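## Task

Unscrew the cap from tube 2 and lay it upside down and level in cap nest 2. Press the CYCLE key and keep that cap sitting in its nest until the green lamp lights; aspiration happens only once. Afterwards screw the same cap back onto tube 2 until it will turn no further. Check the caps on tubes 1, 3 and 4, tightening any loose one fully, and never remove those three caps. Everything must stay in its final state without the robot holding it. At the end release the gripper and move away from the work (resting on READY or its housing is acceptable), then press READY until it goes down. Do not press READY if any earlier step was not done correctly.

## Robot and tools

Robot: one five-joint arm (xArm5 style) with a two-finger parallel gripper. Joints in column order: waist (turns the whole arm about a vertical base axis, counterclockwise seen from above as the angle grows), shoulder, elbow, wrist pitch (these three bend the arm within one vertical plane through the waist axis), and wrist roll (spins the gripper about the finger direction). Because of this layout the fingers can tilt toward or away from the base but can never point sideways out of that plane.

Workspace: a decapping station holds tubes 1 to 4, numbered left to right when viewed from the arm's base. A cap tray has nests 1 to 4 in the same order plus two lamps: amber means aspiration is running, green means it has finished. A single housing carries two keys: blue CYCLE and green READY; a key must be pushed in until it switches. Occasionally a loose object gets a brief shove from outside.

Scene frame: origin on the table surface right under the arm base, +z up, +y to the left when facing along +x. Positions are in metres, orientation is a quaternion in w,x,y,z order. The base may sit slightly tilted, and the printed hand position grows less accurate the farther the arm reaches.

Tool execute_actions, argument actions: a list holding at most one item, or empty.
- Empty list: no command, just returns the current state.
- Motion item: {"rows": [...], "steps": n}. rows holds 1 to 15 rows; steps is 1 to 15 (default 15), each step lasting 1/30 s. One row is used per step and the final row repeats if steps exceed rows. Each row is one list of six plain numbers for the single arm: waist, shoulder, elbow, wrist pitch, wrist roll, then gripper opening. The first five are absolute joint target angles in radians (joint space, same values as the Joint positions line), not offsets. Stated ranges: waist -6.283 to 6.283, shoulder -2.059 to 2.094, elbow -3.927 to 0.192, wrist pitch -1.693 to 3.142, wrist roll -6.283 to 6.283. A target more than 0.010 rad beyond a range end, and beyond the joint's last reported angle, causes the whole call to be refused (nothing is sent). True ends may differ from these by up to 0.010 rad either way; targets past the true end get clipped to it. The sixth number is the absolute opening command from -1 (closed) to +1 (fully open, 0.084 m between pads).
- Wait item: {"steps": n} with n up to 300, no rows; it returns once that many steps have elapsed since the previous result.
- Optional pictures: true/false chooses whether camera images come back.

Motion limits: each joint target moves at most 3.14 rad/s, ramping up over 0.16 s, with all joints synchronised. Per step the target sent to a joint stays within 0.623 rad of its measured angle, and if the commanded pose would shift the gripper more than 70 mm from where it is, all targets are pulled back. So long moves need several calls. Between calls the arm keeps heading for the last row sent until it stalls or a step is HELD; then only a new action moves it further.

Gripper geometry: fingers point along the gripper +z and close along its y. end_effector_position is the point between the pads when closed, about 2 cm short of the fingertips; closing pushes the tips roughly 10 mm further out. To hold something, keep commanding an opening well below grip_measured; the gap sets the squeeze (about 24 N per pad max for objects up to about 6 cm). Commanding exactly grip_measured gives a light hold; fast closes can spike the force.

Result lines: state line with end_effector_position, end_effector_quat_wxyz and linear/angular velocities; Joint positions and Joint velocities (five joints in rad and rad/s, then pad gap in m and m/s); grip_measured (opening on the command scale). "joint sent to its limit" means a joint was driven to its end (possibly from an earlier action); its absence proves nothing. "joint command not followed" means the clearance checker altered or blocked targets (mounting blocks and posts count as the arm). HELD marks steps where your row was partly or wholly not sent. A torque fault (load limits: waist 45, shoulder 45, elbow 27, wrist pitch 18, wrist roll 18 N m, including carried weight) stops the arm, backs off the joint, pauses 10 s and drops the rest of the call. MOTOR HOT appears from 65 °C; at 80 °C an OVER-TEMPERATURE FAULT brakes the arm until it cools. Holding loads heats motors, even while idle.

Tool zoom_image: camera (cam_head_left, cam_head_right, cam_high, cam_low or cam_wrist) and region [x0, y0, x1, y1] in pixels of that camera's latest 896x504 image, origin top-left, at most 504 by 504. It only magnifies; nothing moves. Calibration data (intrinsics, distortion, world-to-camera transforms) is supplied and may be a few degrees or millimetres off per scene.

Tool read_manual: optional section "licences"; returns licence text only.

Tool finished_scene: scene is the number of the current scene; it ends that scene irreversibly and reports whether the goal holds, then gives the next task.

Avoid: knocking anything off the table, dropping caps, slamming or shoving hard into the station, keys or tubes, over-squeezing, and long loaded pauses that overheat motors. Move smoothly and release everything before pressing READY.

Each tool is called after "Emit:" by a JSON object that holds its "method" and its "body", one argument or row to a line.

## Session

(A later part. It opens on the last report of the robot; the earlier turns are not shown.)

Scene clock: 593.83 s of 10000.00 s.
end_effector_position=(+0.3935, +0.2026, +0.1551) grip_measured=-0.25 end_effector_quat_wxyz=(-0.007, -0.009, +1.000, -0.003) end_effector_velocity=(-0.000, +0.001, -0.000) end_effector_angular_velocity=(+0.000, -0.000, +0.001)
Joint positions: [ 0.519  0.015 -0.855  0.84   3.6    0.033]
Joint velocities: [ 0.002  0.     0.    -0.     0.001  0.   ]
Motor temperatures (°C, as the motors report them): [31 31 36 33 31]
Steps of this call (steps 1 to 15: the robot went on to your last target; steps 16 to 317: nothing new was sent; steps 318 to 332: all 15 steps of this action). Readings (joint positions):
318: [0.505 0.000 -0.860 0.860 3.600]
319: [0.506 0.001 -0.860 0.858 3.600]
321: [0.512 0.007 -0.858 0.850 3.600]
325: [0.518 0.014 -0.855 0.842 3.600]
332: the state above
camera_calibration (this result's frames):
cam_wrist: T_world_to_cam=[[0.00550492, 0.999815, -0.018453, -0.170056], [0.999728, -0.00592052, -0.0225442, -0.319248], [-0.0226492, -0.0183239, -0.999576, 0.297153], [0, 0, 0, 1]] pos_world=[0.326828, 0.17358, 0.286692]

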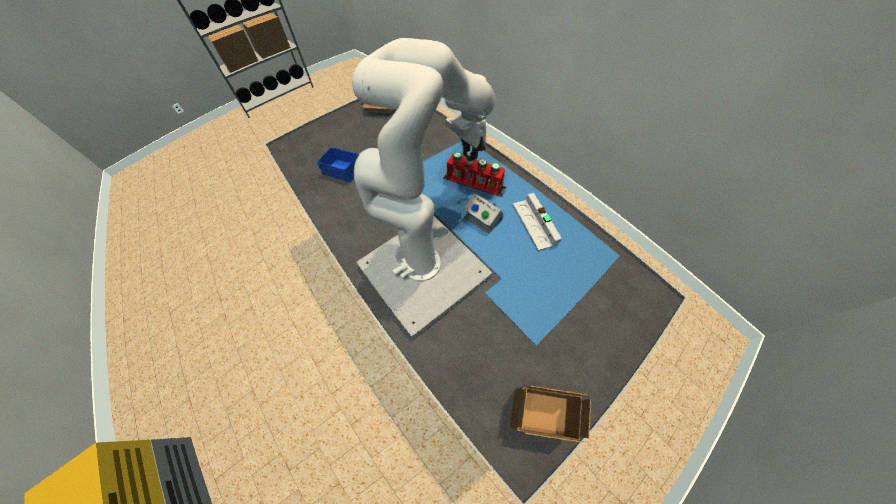

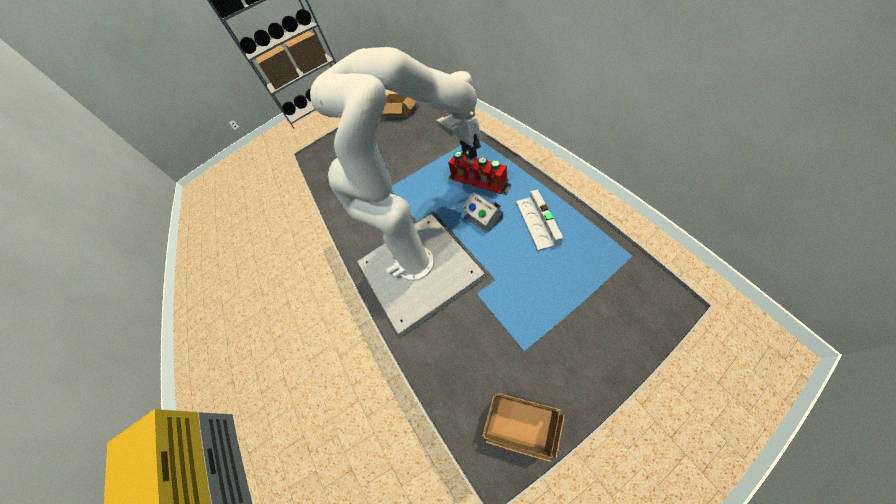

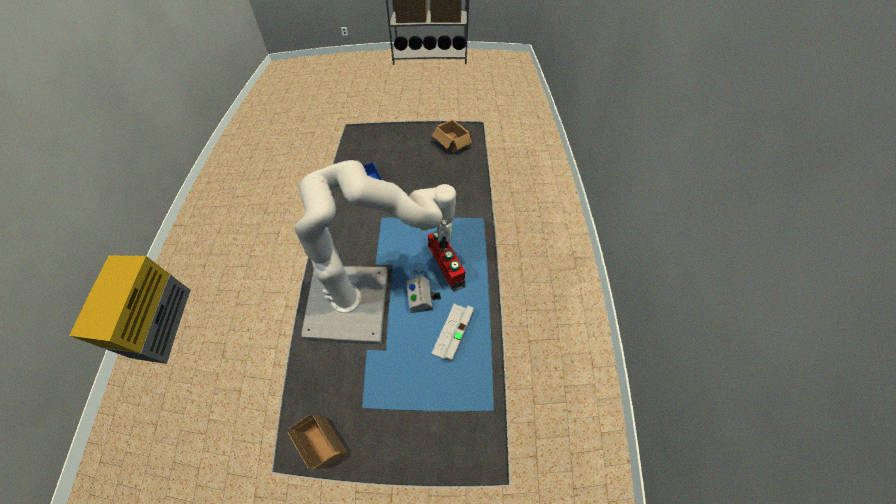

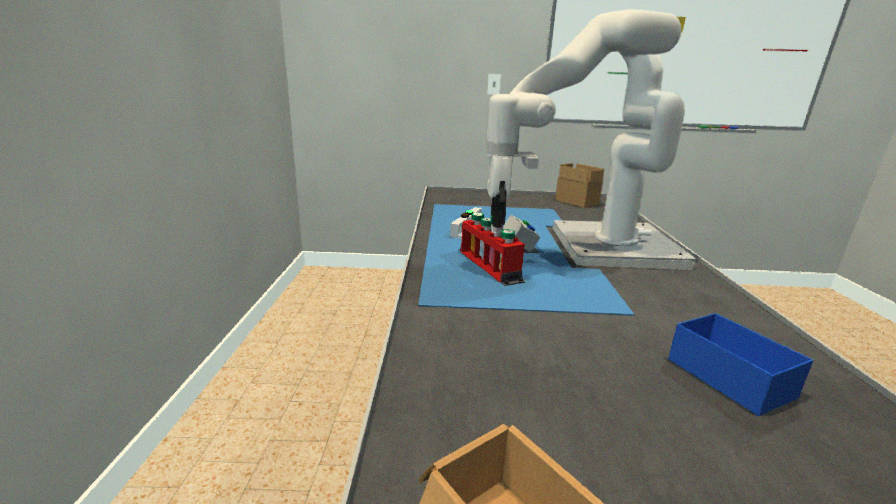

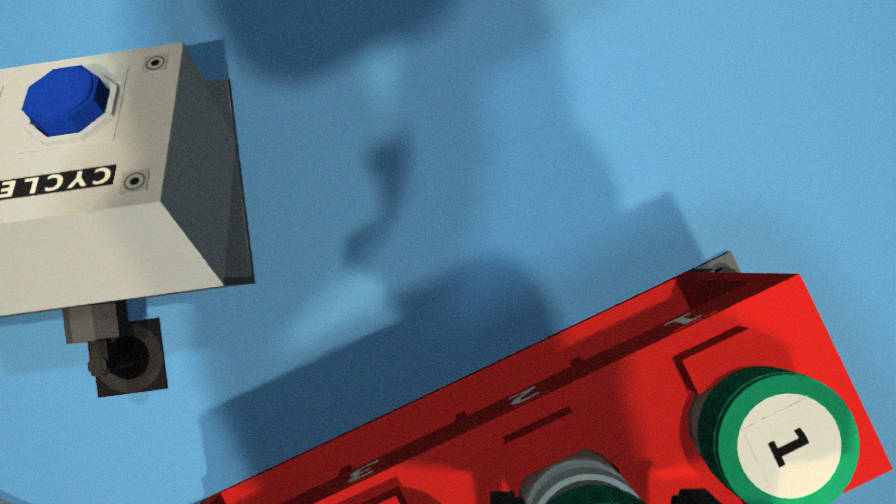

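Emit:
{"method": "execute_actions", "body": {
  "actions": [
    {"rows":[[0.519,0.03,-0.848,0.818,3.6,-0.6],[0.519,0.03,-0.848,0.818,3.6,-0.6],[0.519,0.03,-0.848,0.818,3.6,-0.6],[0.519,0.03,-0.848,0.818,3.6,-0.6],[0.519,0.03,-0.848,0.818,3.6,-0.6],[0.519,0.045,-0.841,0.796,3.6,-0.6],[0.519,0.045,-0.841,0.796,3.6,-0.6],[0.519,0.045,-0.841,0.796,3.6,-0.6],[0.519,0.045,-0.841,0.796,3.6,-0.6],[0.519,0.045,-0.841,0.796,3.6,-0.6],[0.519,0.058,-0.835,0.777,3.6,-0.6]],"steps":15}
  ]
}}

Emit:
{"method": "zoom_image", "body": {
  "camera": "cam_low",
  "region": [460,190,540,250]
}}

Scene clock: 599.93 s of 10000.00 s.
end_effector_position=(+0.3946, +0.2033, +0.1373) grip_measured=-0.25 end_effector_quat_wxyz=(-0.006, -0.009, +1.000, -0.003) end_effector_velocity=(-0.027, -0.008, -0.064) end_effector_angular_velocity=(-0.034, +0.067, +0.012)
Joint positions: [ 0.519  0.051 -0.839  0.785  3.6    0.033]
Joint velocities: [ 0.013  0.089  0.088 -0.102  0.001  0.003]
Motor temperatures (°C, as the motors report them): [31 31 37 33 31]
Steps of this call (steps 1 to 15: the robot went on to your last target; steps 16 to 168: nothing new was sent; steps 169 to 183: all 15 steps of this action). Readings (joint positions):
169: [0.519 0.015 -0.855 0.840 3.600]
170: [0.519 0.016 -0.855 0.838 3.600]
172: [0.519 0.022 -0.852 0.829 3.600]
176: [0.519 0.032 -0.847 0.814 3.600]
183: the state above
camera_calibration (this result's frames):
cam_wrist: T_world_to_cam=[[0.00522018, 0.99984, -0.0171145, -0.171236], [0.999785, -0.00556209, -0.0199917, -0.321238], [-0.0200837, -0.0170064, -0.999654, 0.278132], [0, 0, 0, 1]] pos_world=[0.327648, 0.174151, 0.268683]

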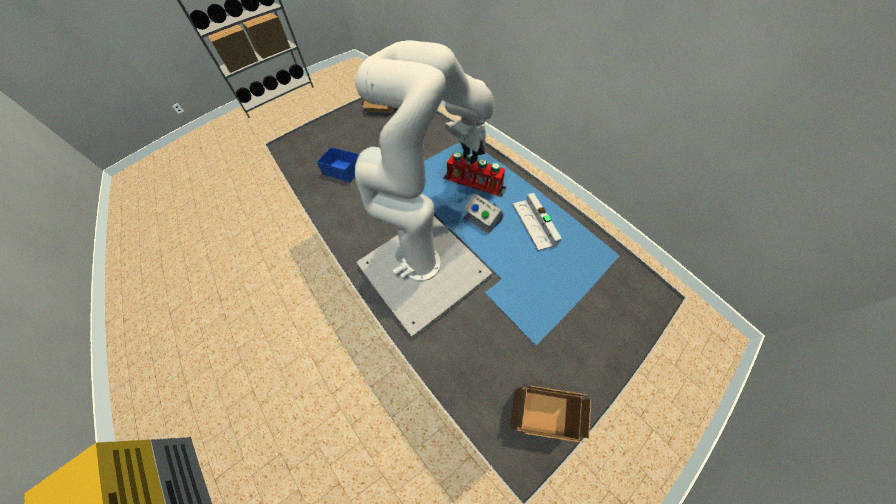

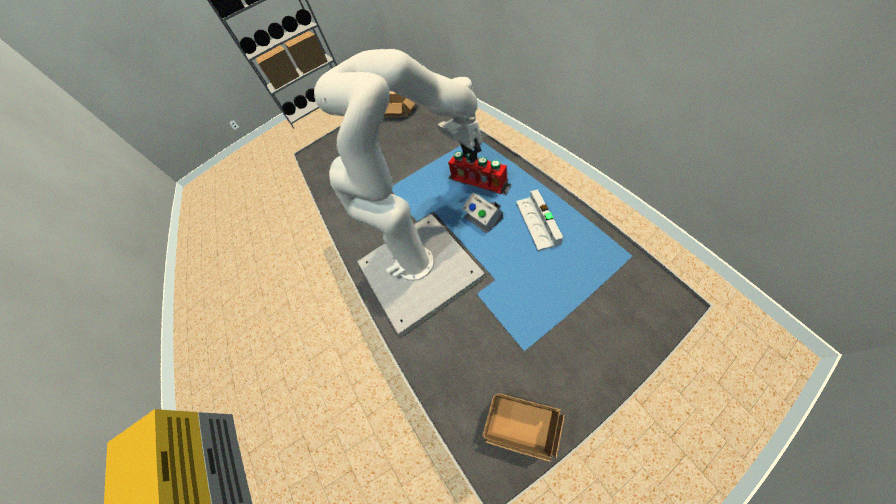

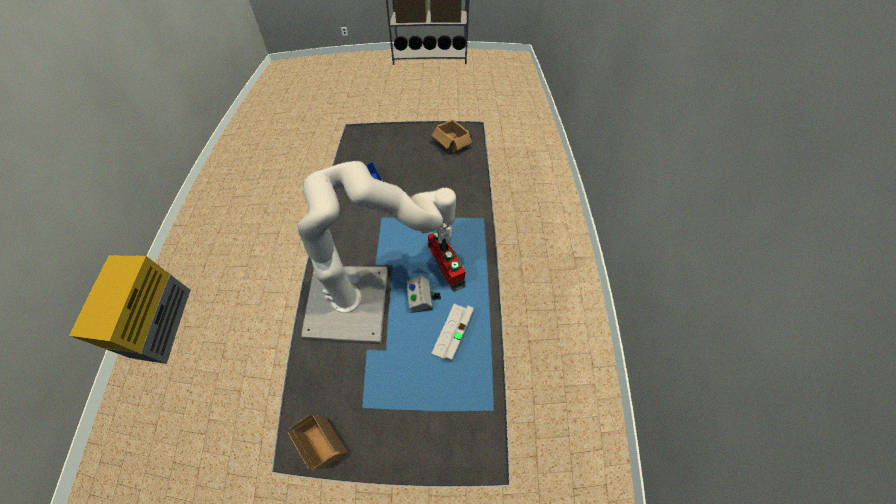

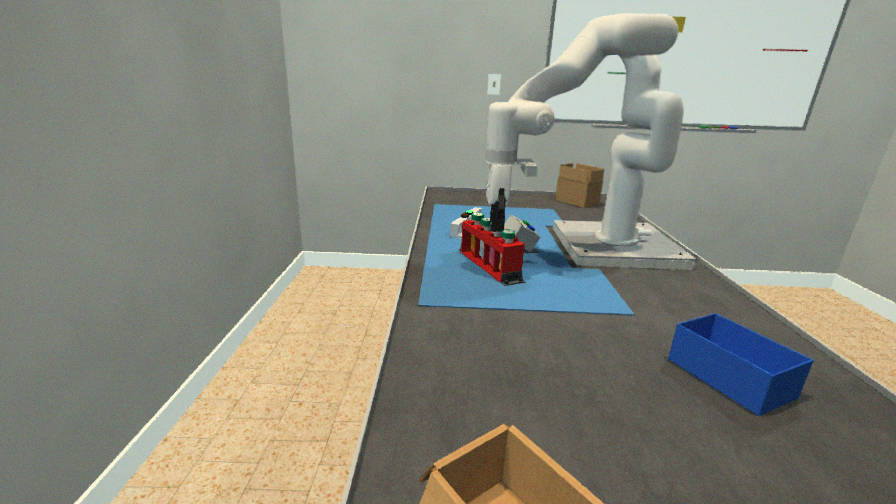

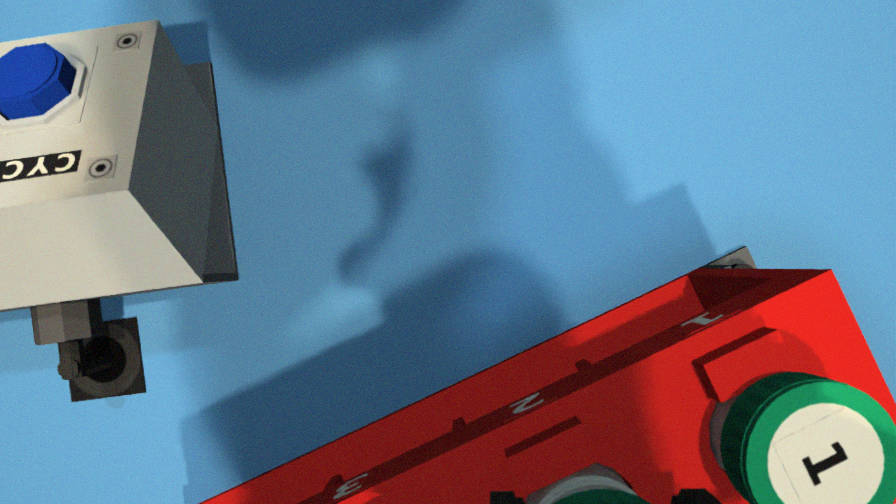

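Region (460, 190, 540, 250) of cam_low's 896x504 image, scaled by 6.300, with more detail than that image has; it fills the top 378 rows of this view, and the rest is white.

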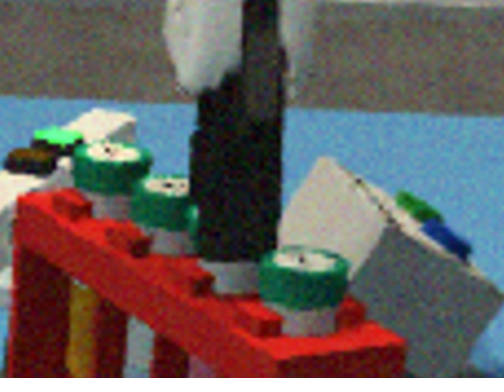

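Emit:
{"method": "execute_actions", "body": {
  "actions": [
    {"rows":[[0.519,0.062,-0.833,0.771,3.9,-0.6],[0.519,0.062,-0.833,0.771,4.2,-0.6],[0.519,0.062,-0.833,0.771,4.5,-0.6],[0.519,0.062,-0.833,0.771,4.8,-0.6],[0.519,0.062,-0.833,0.771,5.1,-0.6],[0.519,0.064,-0.832,0.768,5.4,-0.6],[0.519,0.066,-0.831,0.765,5.7,-0.6],[0.519,0.068,-0.83,0.762,6.0,-0.6],[0.519,0.07,-0.829,0.759,6.2,-0.6]],"steps":15}
  ],
  "pictures": false
}}

Emit:
{"method": "execute_actions", "body": {
  "actions": [
    {"rows":[[0.519,0.07,-0.829,0.759,6.2,-0.6]],"steps":15}
  ]
}}

Emit:
{"method": "zoom_image", "body": {
  "camera": "cam_low",
  "region": [460,190,540,250]
}}

Scene clock: 604.77 s of 10000.00 s.
end_effector_position=(+0.3936, +0.2024, +0.1283) grip_measured=-0.25 end_effector_quat_wxyz=(-0.005, +0.448, +0.894, -0.006) end_effector_velocity=(+0.001, +0.001, -0.000) end_effector_angular_velocity=(-0.034, -0.027, -2.609)
Joint positions: [ 0.518  0.067 -0.83   0.763  4.546  0.033]
Joint velocities: [ 0.001 -0.001  0.004 -0.013  2.611  0.   ]
Motor temperatures (°C, as the motors report them): [31 31 36 33 31]
Steps of this call (steps 1 to 15: the robot went on to your last target; steps 16 to 130: nothing new was sent; steps 131 to 145: all 15 steps of this action). Readings (joint positions):
131: [0.519 0.058 -0.835 0.777 3.600]
132: [0.519 0.058 -0.835 0.777 3.604]
134: [0.519 0.058 -0.834 0.777 3.647]
138: [0.519 0.061 -0.832 0.774 3.924]
145: the state above

Scene clock: 605.27 s of 10000.00 s.
end_effector_position=(+0.3934, +0.2027, +0.1266) grip_measured=-0.25 end_effector_quat_wxyz=(+0.000, +0.900, +0.436, -0.008) end_effector_velocity=(-0.001, -0.001, -0.010) end_effector_angular_velocity=(-0.042, -0.008, -2.488)
Joint positions: [ 0.519  0.071 -0.829  0.758  5.857  0.033]
Joint velocities: [-0.001  0.024  0.002 -0.015  2.487  0.   ]
Motor temperatures (°C, as the motors report them): [31 31 36 33 31]
Steps of this call (steps 1 to 15: all 15 steps of this action). Readings (joint positions):
1: [0.519 0.067 -0.830 0.763 4.634]
2: [0.519 0.067 -0.830 0.762 4.721]
4: [0.519 0.067 -0.829 0.762 4.896]
8: [0.519 0.068 -0.829 0.761 5.246]
15: the state above
camera_calibration (this result's frames):
cam_wrist: T_world_to_cam=[[0.769858, -0.637949, -0.018401, -0.139507], [-0.637952, -0.770049, 0.0064732, 0.475644], [-0.0182992, 0.00675552, -0.99981, 0.261948], [0, 0, 0, 1]] pos_world=[0.415632, 0.275501, 0.256252]

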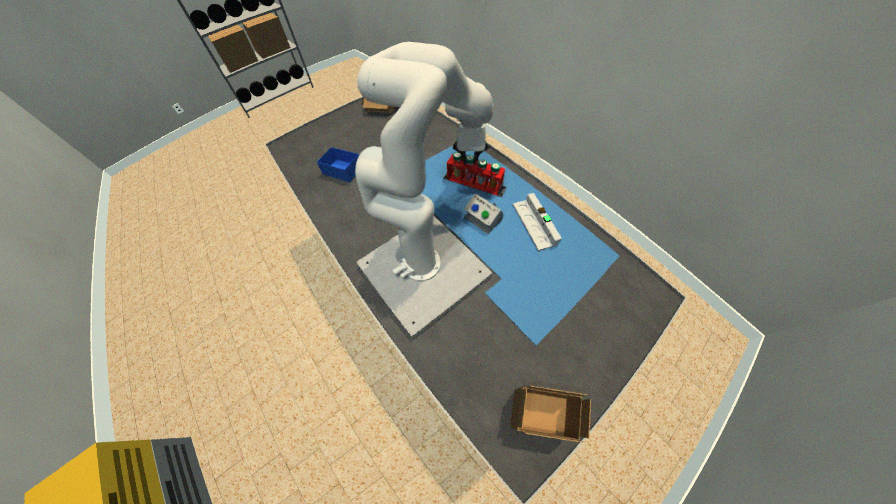

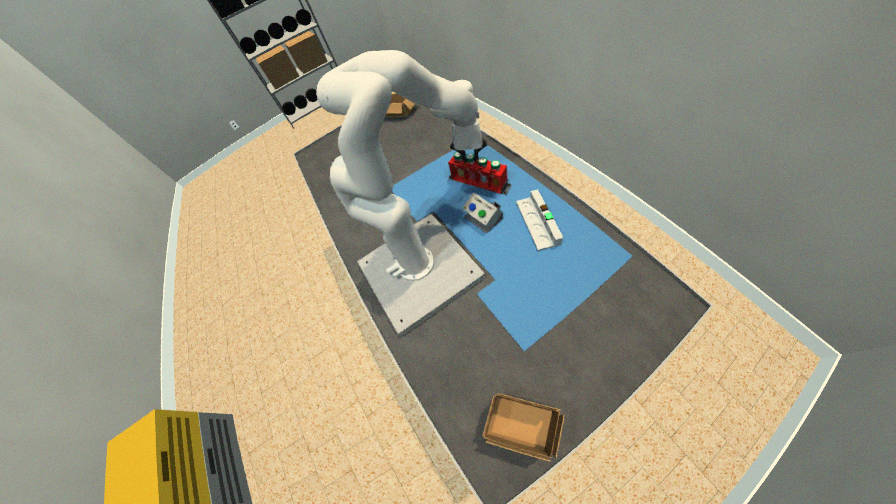

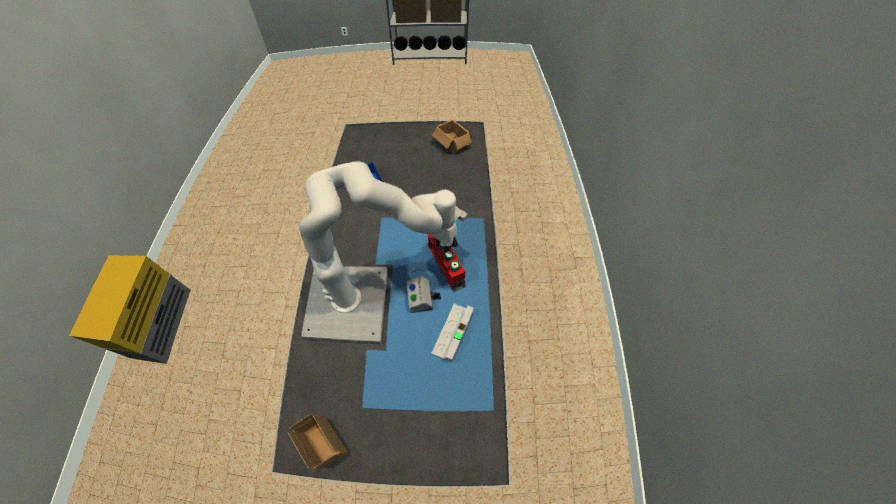

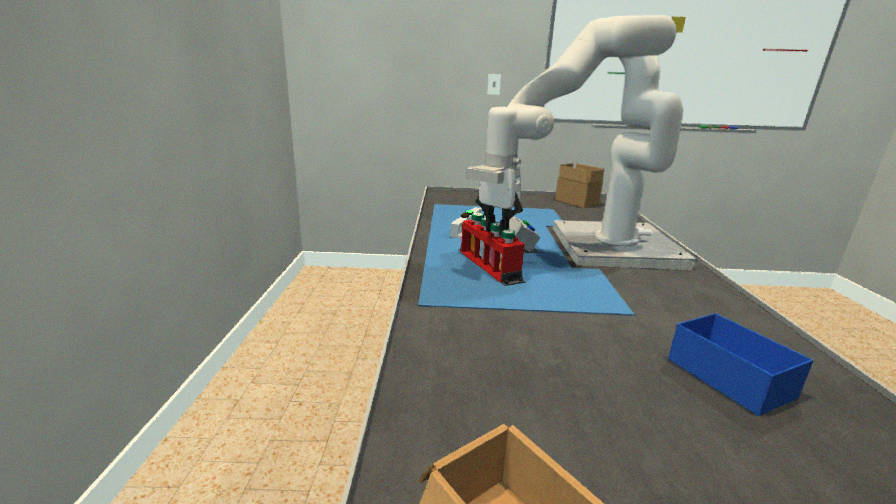

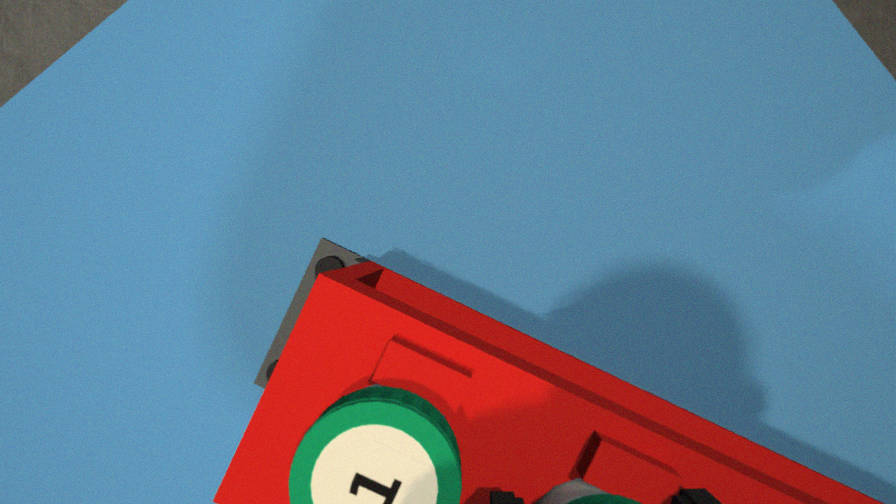

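Region (460, 190, 540, 250) of cam_low's 896x504 image, scaled by 6.300, with more detail than that image has; it fills the top 378 rows of this view, and the rest is white.

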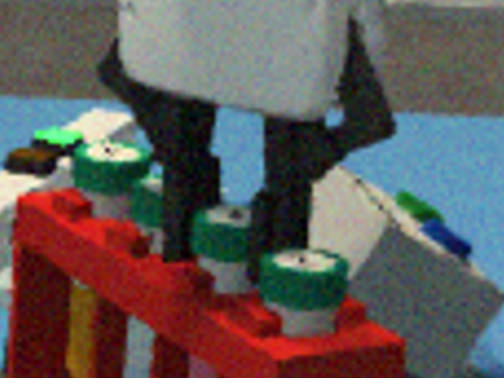

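Emit:
{"method": "execute_actions", "body": {
  "actions": [
    {"rows":[[0.519,0.07,-0.829,0.759,6.2,-0.3],[0.519,0.07,-0.829,0.759,6.2,-0.1],[0.519,0.07,-0.829,0.759,6.2,0.1],[0.519,0.07,-0.829,0.759,6.2,0.1],[0.519,0.07,-0.829,0.759,6.2,0.1],[0.519,0.07,-0.829,0.759,5.6,0.1],[0.519,0.07,-0.829,0.759,5.3,0.2],[0.519,0.07,-0.829,0.759,4.9,0.3],[0.519,0.07,-0.829,0.759,4.0,0.3]],"steps":15}
  ],
  "pictures": false
}}

Emit:
{"method": "execute_actions", "body": {
  "actions": [
    {"rows":[[0.519,0.07,-0.829,0.759,4.0,0.3]],"steps":12}
  ]
}}

Emit:
{"method": "zoom_image", "body": {
  "camera": "cam_low",
  "region": [460,190,540,250]
}}

Scene clock: 612.47 s of 10000.00 s.
end_effector_position=(+0.3943, +0.2031, +0.1278) grip_measured=+0.24 end_effector_quat_wxyz=(-0.001, +0.862, +0.508, -0.007) end_effector_velocity=(+0.007, -0.007, -0.000) end_effector_angular_velocity=(+0.039, +0.002, +2.676)
Joint positions: [ 0.519  0.069 -0.83   0.758  5.694  0.054]
Joint velocities: [-0.021  0.     0.004 -0.02  -2.697  0.16 ]
Motor temperatures (°C, as the motors report them): [31 31 36 33 31]
Steps of this call (steps 1 to 30: the robot went on to your last target; steps 31 to 201: nothing new was sent; steps 202 to 216: all 15 steps of this action). Readings (joint positions):
202: [0.519 0.070 -0.829 0.759 6.200]
203: [0.519 0.070 -0.829 0.759 6.200]
205: [0.518 0.069 -0.829 0.759 6.200]
209: [0.520 0.069 -0.829 0.760 6.182]
216: the state above

Scene clock: 612.87 s of 10000.00 s.
end_effector_position=(+0.3938, +0.2025, +0.1271) grip_measured=+0.29 end_effector_quat_wxyz=(-0.004, +0.490, +0.872, -0.006) end_effector_velocity=(-0.001, +0.001, -0.001) end_effector_angular_velocity=(+0.036, +0.019, +2.617)
Joint positions: [ 0.518  0.07  -0.829  0.759  4.64   0.056]
Joint velocities: [ 0.003  0.001  0.001 -0.    -2.614  0.   ]
Motor temperatures (°C, as the motors report them): [31 31 36 33 31]
Steps of this call (steps 1 to 12: all 12 steps of this action). Readings (joint positions):
1: [0.518 0.069 -0.830 0.758 5.605]
2: [0.517 0.069 -0.830 0.758 5.516]
4: [0.516 0.070 -0.830 0.759 5.341]
8: [0.518 0.070 -0.829 0.759 4.990]
12: the state above
camera_calibration (this result's frames):
cam_wrist: T_world_to_cam=[[0.865244, 0.500614, -0.0271772, -0.406862], [0.500548, -0.865655, -0.00967188, 0.0488493], [-0.0283679, -0.00523492, -0.999584, 0.268835], [0, 0, 0, 1]] pos_world=[0.335209, 0.247374, 0.258139]

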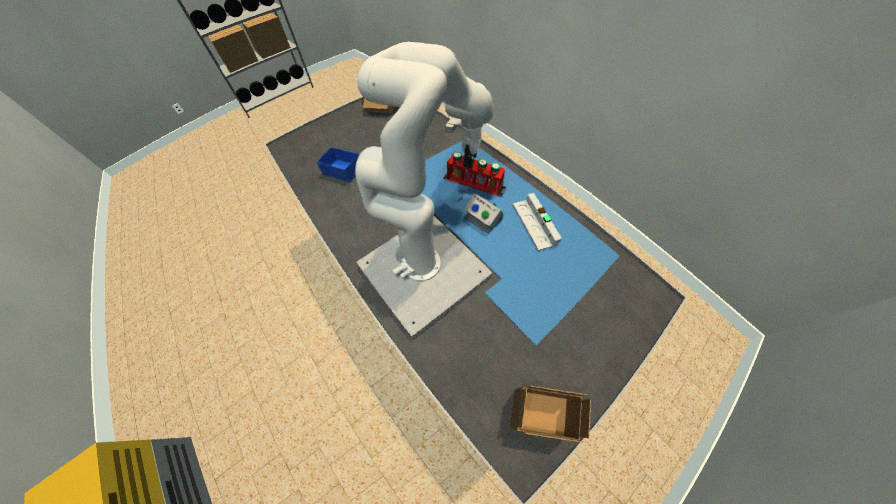

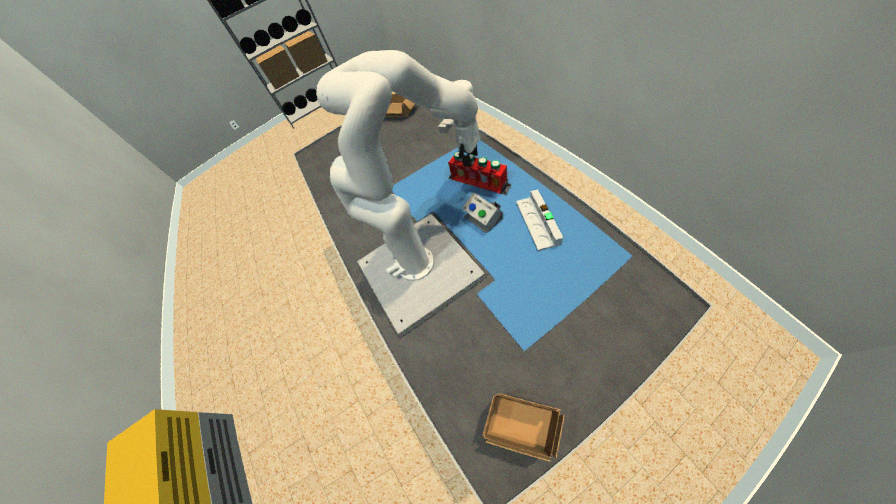

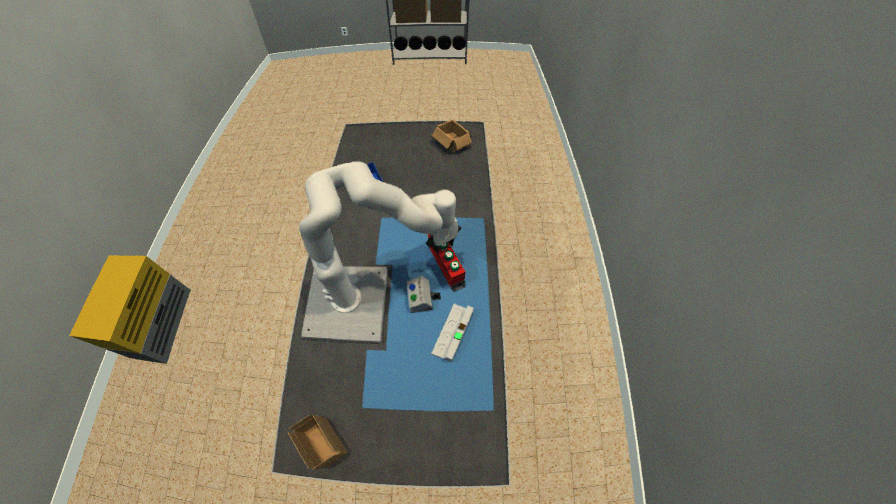

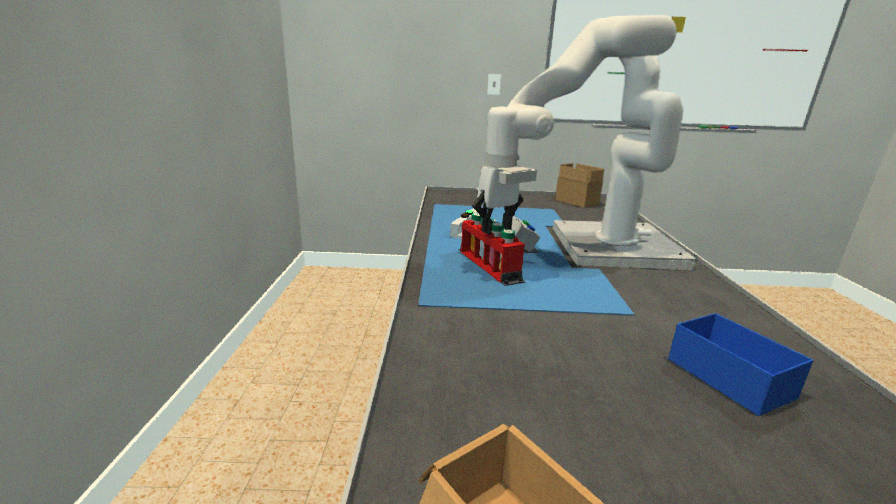

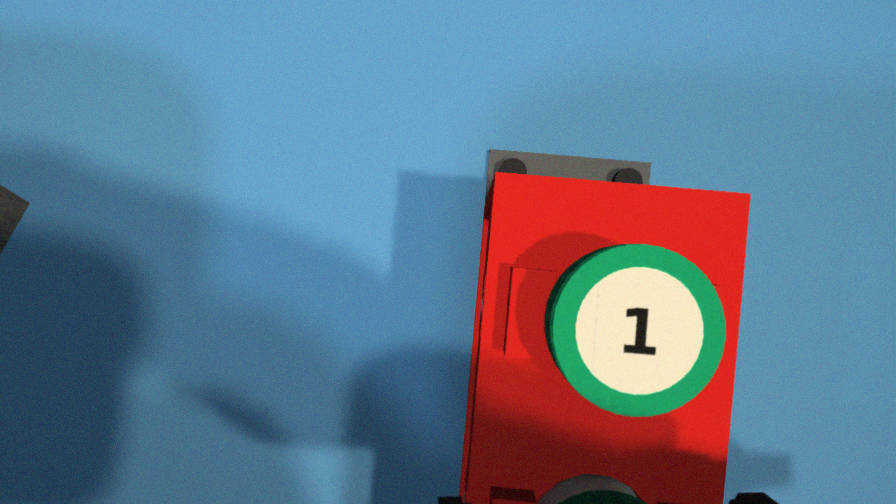

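Region (460, 190, 540, 250) of cam_low's 896x504 image, scaled by 6.300, with more detail than that image has; it fills the top 378 rows of this view, and the rest is white.

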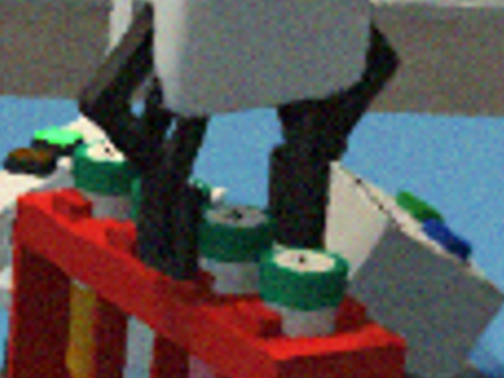

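Emit:
{"method": "execute_actions", "body": {
  "actions": [
    {"rows":[[0.519,0.07,-0.829,0.759,4.0,0.1],[0.519,0.07,-0.829,0.759,4.0,-0.1],[0.519,0.07,-0.829,0.759,4.0,-0.3],[0.519,0.07,-0.829,0.759,4.0,-0.6],[0.519,0.07,-0.829,0.759,4.0,-0.6],[0.519,0.07,-0.829,0.759,4.0,-0.6],[0.519,0.07,-0.829,0.759,5.5,-0.6]],"steps":15}
  ],
  "pictures": false
}}

Emit:
{"method": "execute_actions", "body": {
  "actions": [
    {"rows":[[0.519,0.07,-0.829,0.759,5.5,-0.6],[0.519,0.07,-0.829,0.759,5.5,-0.6],[0.519,0.07,-0.829,0.759,5.5,-0.6],[0.519,0.07,-0.829,0.759,5.5,-0.6],[0.519,0.07,-0.829,0.759,5.5,-0.6],[0.519,0.07,-0.829,0.759,5.5,-0.6],[0.519,0.07,-0.829,0.759,5.5,-0.6],[0.519,0.07,-0.829,0.759,5.5,-0.6],[0.519,0.07,-0.829,0.759,5.5,-0.6],[0.519,0.07,-0.829,0.759,5.5,-0.6],[0.519,0.07,-0.829,0.759,5.5,0.0],[0.519,0.07,-0.829,0.759,5.5,0.3]],"steps":15}
  ],
  "pictures": false
}}

Emit:
{"method": "execute_actions", "body": {
  "actions": [
    {"rows":[[0.519,0.07,-0.829,0.759,4.0,0.3]],"steps":15}
  ],
  "pictures": false
}}

Emit:
{"method": "execute_actions", "body": {
  "actions": [
    {"rows":[[0.519,0.07,-0.829,0.759,4.0,0.3],[0.519,0.07,-0.829,0.759,4.0,0.3],[0.519,0.07,-0.829,0.759,4.0,0.3],[0.519,0.07,-0.829,0.759,4.0,0.1],[0.519,0.07,-0.829,0.759,4.0,-0.1],[0.519,0.07,-0.829,0.759,4.0,-0.3],[0.519,0.07,-0.829,0.759,4.0,-0.6],[0.519,0.07,-0.829,0.759,4.0,-0.6],[0.519,0.07,-0.829,0.759,4.0,-0.6],[0.519,0.07,-0.829,0.759,5.5,-0.6]],"steps":15}
  ],
  "pictures": false
}}

Emit:
{"method": "execute_actions", "body": {
  "actions": [
    {"rows":[[0.519,0.07,-0.829,0.759,5.5,-0.6]],"steps":15}
  ],
  "pictures": false
}}

Scene clock: 622.70 s of 10000.00 s.
end_effector_position=(+0.3942, +0.2026, +0.1282) grip_measured=-0.25 end_effector_quat_wxyz=(-0.005, +0.389, +0.921, -0.005) end_effector_velocity=(-0.002, -0.002, -0.000) end_effector_angular_velocity=(-0.038, -0.010, -2.717)
Joint positions: [ 0.518  0.068 -0.83   0.76   4.415  0.033]
Joint velocities: [-0.003 -0.004  0.004  0.007  2.715  0.   ]
Motor temperatures (°C, as the motors report them): [31 31 37 33 31]
Steps of this call (steps 1 to 30: the robot went on to your last target; steps 31 to 280: nothing new was sent; steps 281 to 295: all 15 steps of this action). Readings (joint positions):
281: [0.519 0.070 -0.829 0.759 4.000]
282: [0.519 0.070 -0.829 0.759 4.000]
284: [0.519 0.070 -0.830 0.758 4.000]
288: [0.519 0.068 -0.831 0.759 4.004]
295: the state above

Scene clock: 623.20 s of 10000.00 s.
end_effector_position=(+0.3926, +0.2017, +0.1244) grip_measured=+0.20 end_effector_quat_wxyz=(-0.002, +0.800, +0.600, -0.010) end_effector_velocity=(-0.025, -0.024, -0.036) end_effector_angular_velocity=(-0.055, +0.089, -0.401)
Joint positions: [ 0.518  0.075 -0.827  0.757  5.47   0.053]
Joint velocities: [-0.023  0.039  0.05   0.015  0.379  0.085]
Motor temperatures (°C, as the motors report them): [31 31 37 33 31]
Steps of this call (steps 1 to 15: all 15 steps of this action). Readings (joint positions):
1: [0.518 0.068 -0.830 0.760 4.505]
2: [0.518 0.068 -0.830 0.761 4.595]
4: [0.519 0.068 -0.829 0.761 4.772]
8: [0.521 0.068 -0.829 0.760 5.121]
15: the state above

Scene clock: 623.70 s of 10000.00 s.
end_effector_position=(+0.3935, +0.2026, +0.1269) grip_measured=+0.29 end_effector_quat_wxyz=(-0.005, +0.455, +0.891, -0.006) end_effector_velocity=(+0.000, +0.000, +0.001) end_effector_angular_velocity=(+0.039, +0.017, +2.611)
Joint positions: [ 0.519  0.07  -0.829  0.759  4.561  0.056]
Joint velocities: [-0.    -0.002  0.     0.    -2.611  0.   ]
Motor temperatures (°C, as the motors report them): [31 31 37 33 31]
Steps of this call (steps 1 to 15: all 15 steps of this action). Readings (joint positions):
1: [0.517 0.075 -0.825 0.757 5.480]
2: [0.517 0.075 -0.825 0.757 5.483]
4: [0.518 0.074 -0.827 0.758 5.451]
8: [0.518 0.071 -0.828 0.758 5.185]
15: the state above

Scene clock: 624.20 s of 10000.00 s.
end_effector_position=(+0.3942, +0.2028, +0.1282) grip_measured=-0.25 end_effector_quat_wxyz=(-0.005, +0.264, +0.964, -0.004) end_effector_velocity=(-0.003, -0.002, -0.002) end_effector_angular_velocity=(-0.029, -0.005, -2.069)
Joint positions: [ 0.519  0.068 -0.83   0.76   4.152  0.033]
Joint velocities: [-0.001 -0.     0.005  0.003  2.069  0.   ]
Motor temperatures (°C, as the motors report them): [31 31 37 33 31]
Steps of this call (steps 1 to 15: all 15 steps of this action). Readings (joint positions):
1: [0.519 0.070 -0.829 0.759 4.474]
2: [0.519 0.070 -0.829 0.759 4.387]
4: [0.519 0.070 -0.829 0.759 4.229]
8: [0.519 0.069 -0.831 0.759 4.048]
15: the state above

Scene clock: 624.70 s of 10000.00 s.
end_effector_position=(+0.3935, +0.2038, +0.1278) grip_measured=-0.25 end_effector_quat_wxyz=(-0.002, +0.774, +0.634, -0.007) end_effector_velocity=(+0.001, -0.000, -0.001) end_effector_angular_velocity=(-0.017, -0.009, -1.357)
Joint positions: [ 0.521  0.069 -0.83   0.759  5.389  0.033]
Joint velocities: [-0.002  0.004 -0.    -0.005  1.355  0.   ]
Motor temperatures (°C, as the motors report them): [31 31 37 33 31]
Steps of this call (steps 1 to 15: all 15 steps of this action). Readings (joint positions):
1: [0.518 0.068 -0.830 0.760 4.228]
2: [0.518 0.068 -0.830 0.760 4.314]
4: [0.519 0.068 -0.829 0.761 4.496]
8: [0.520 0.067 -0.829 0.761 4.850]
15: the state above


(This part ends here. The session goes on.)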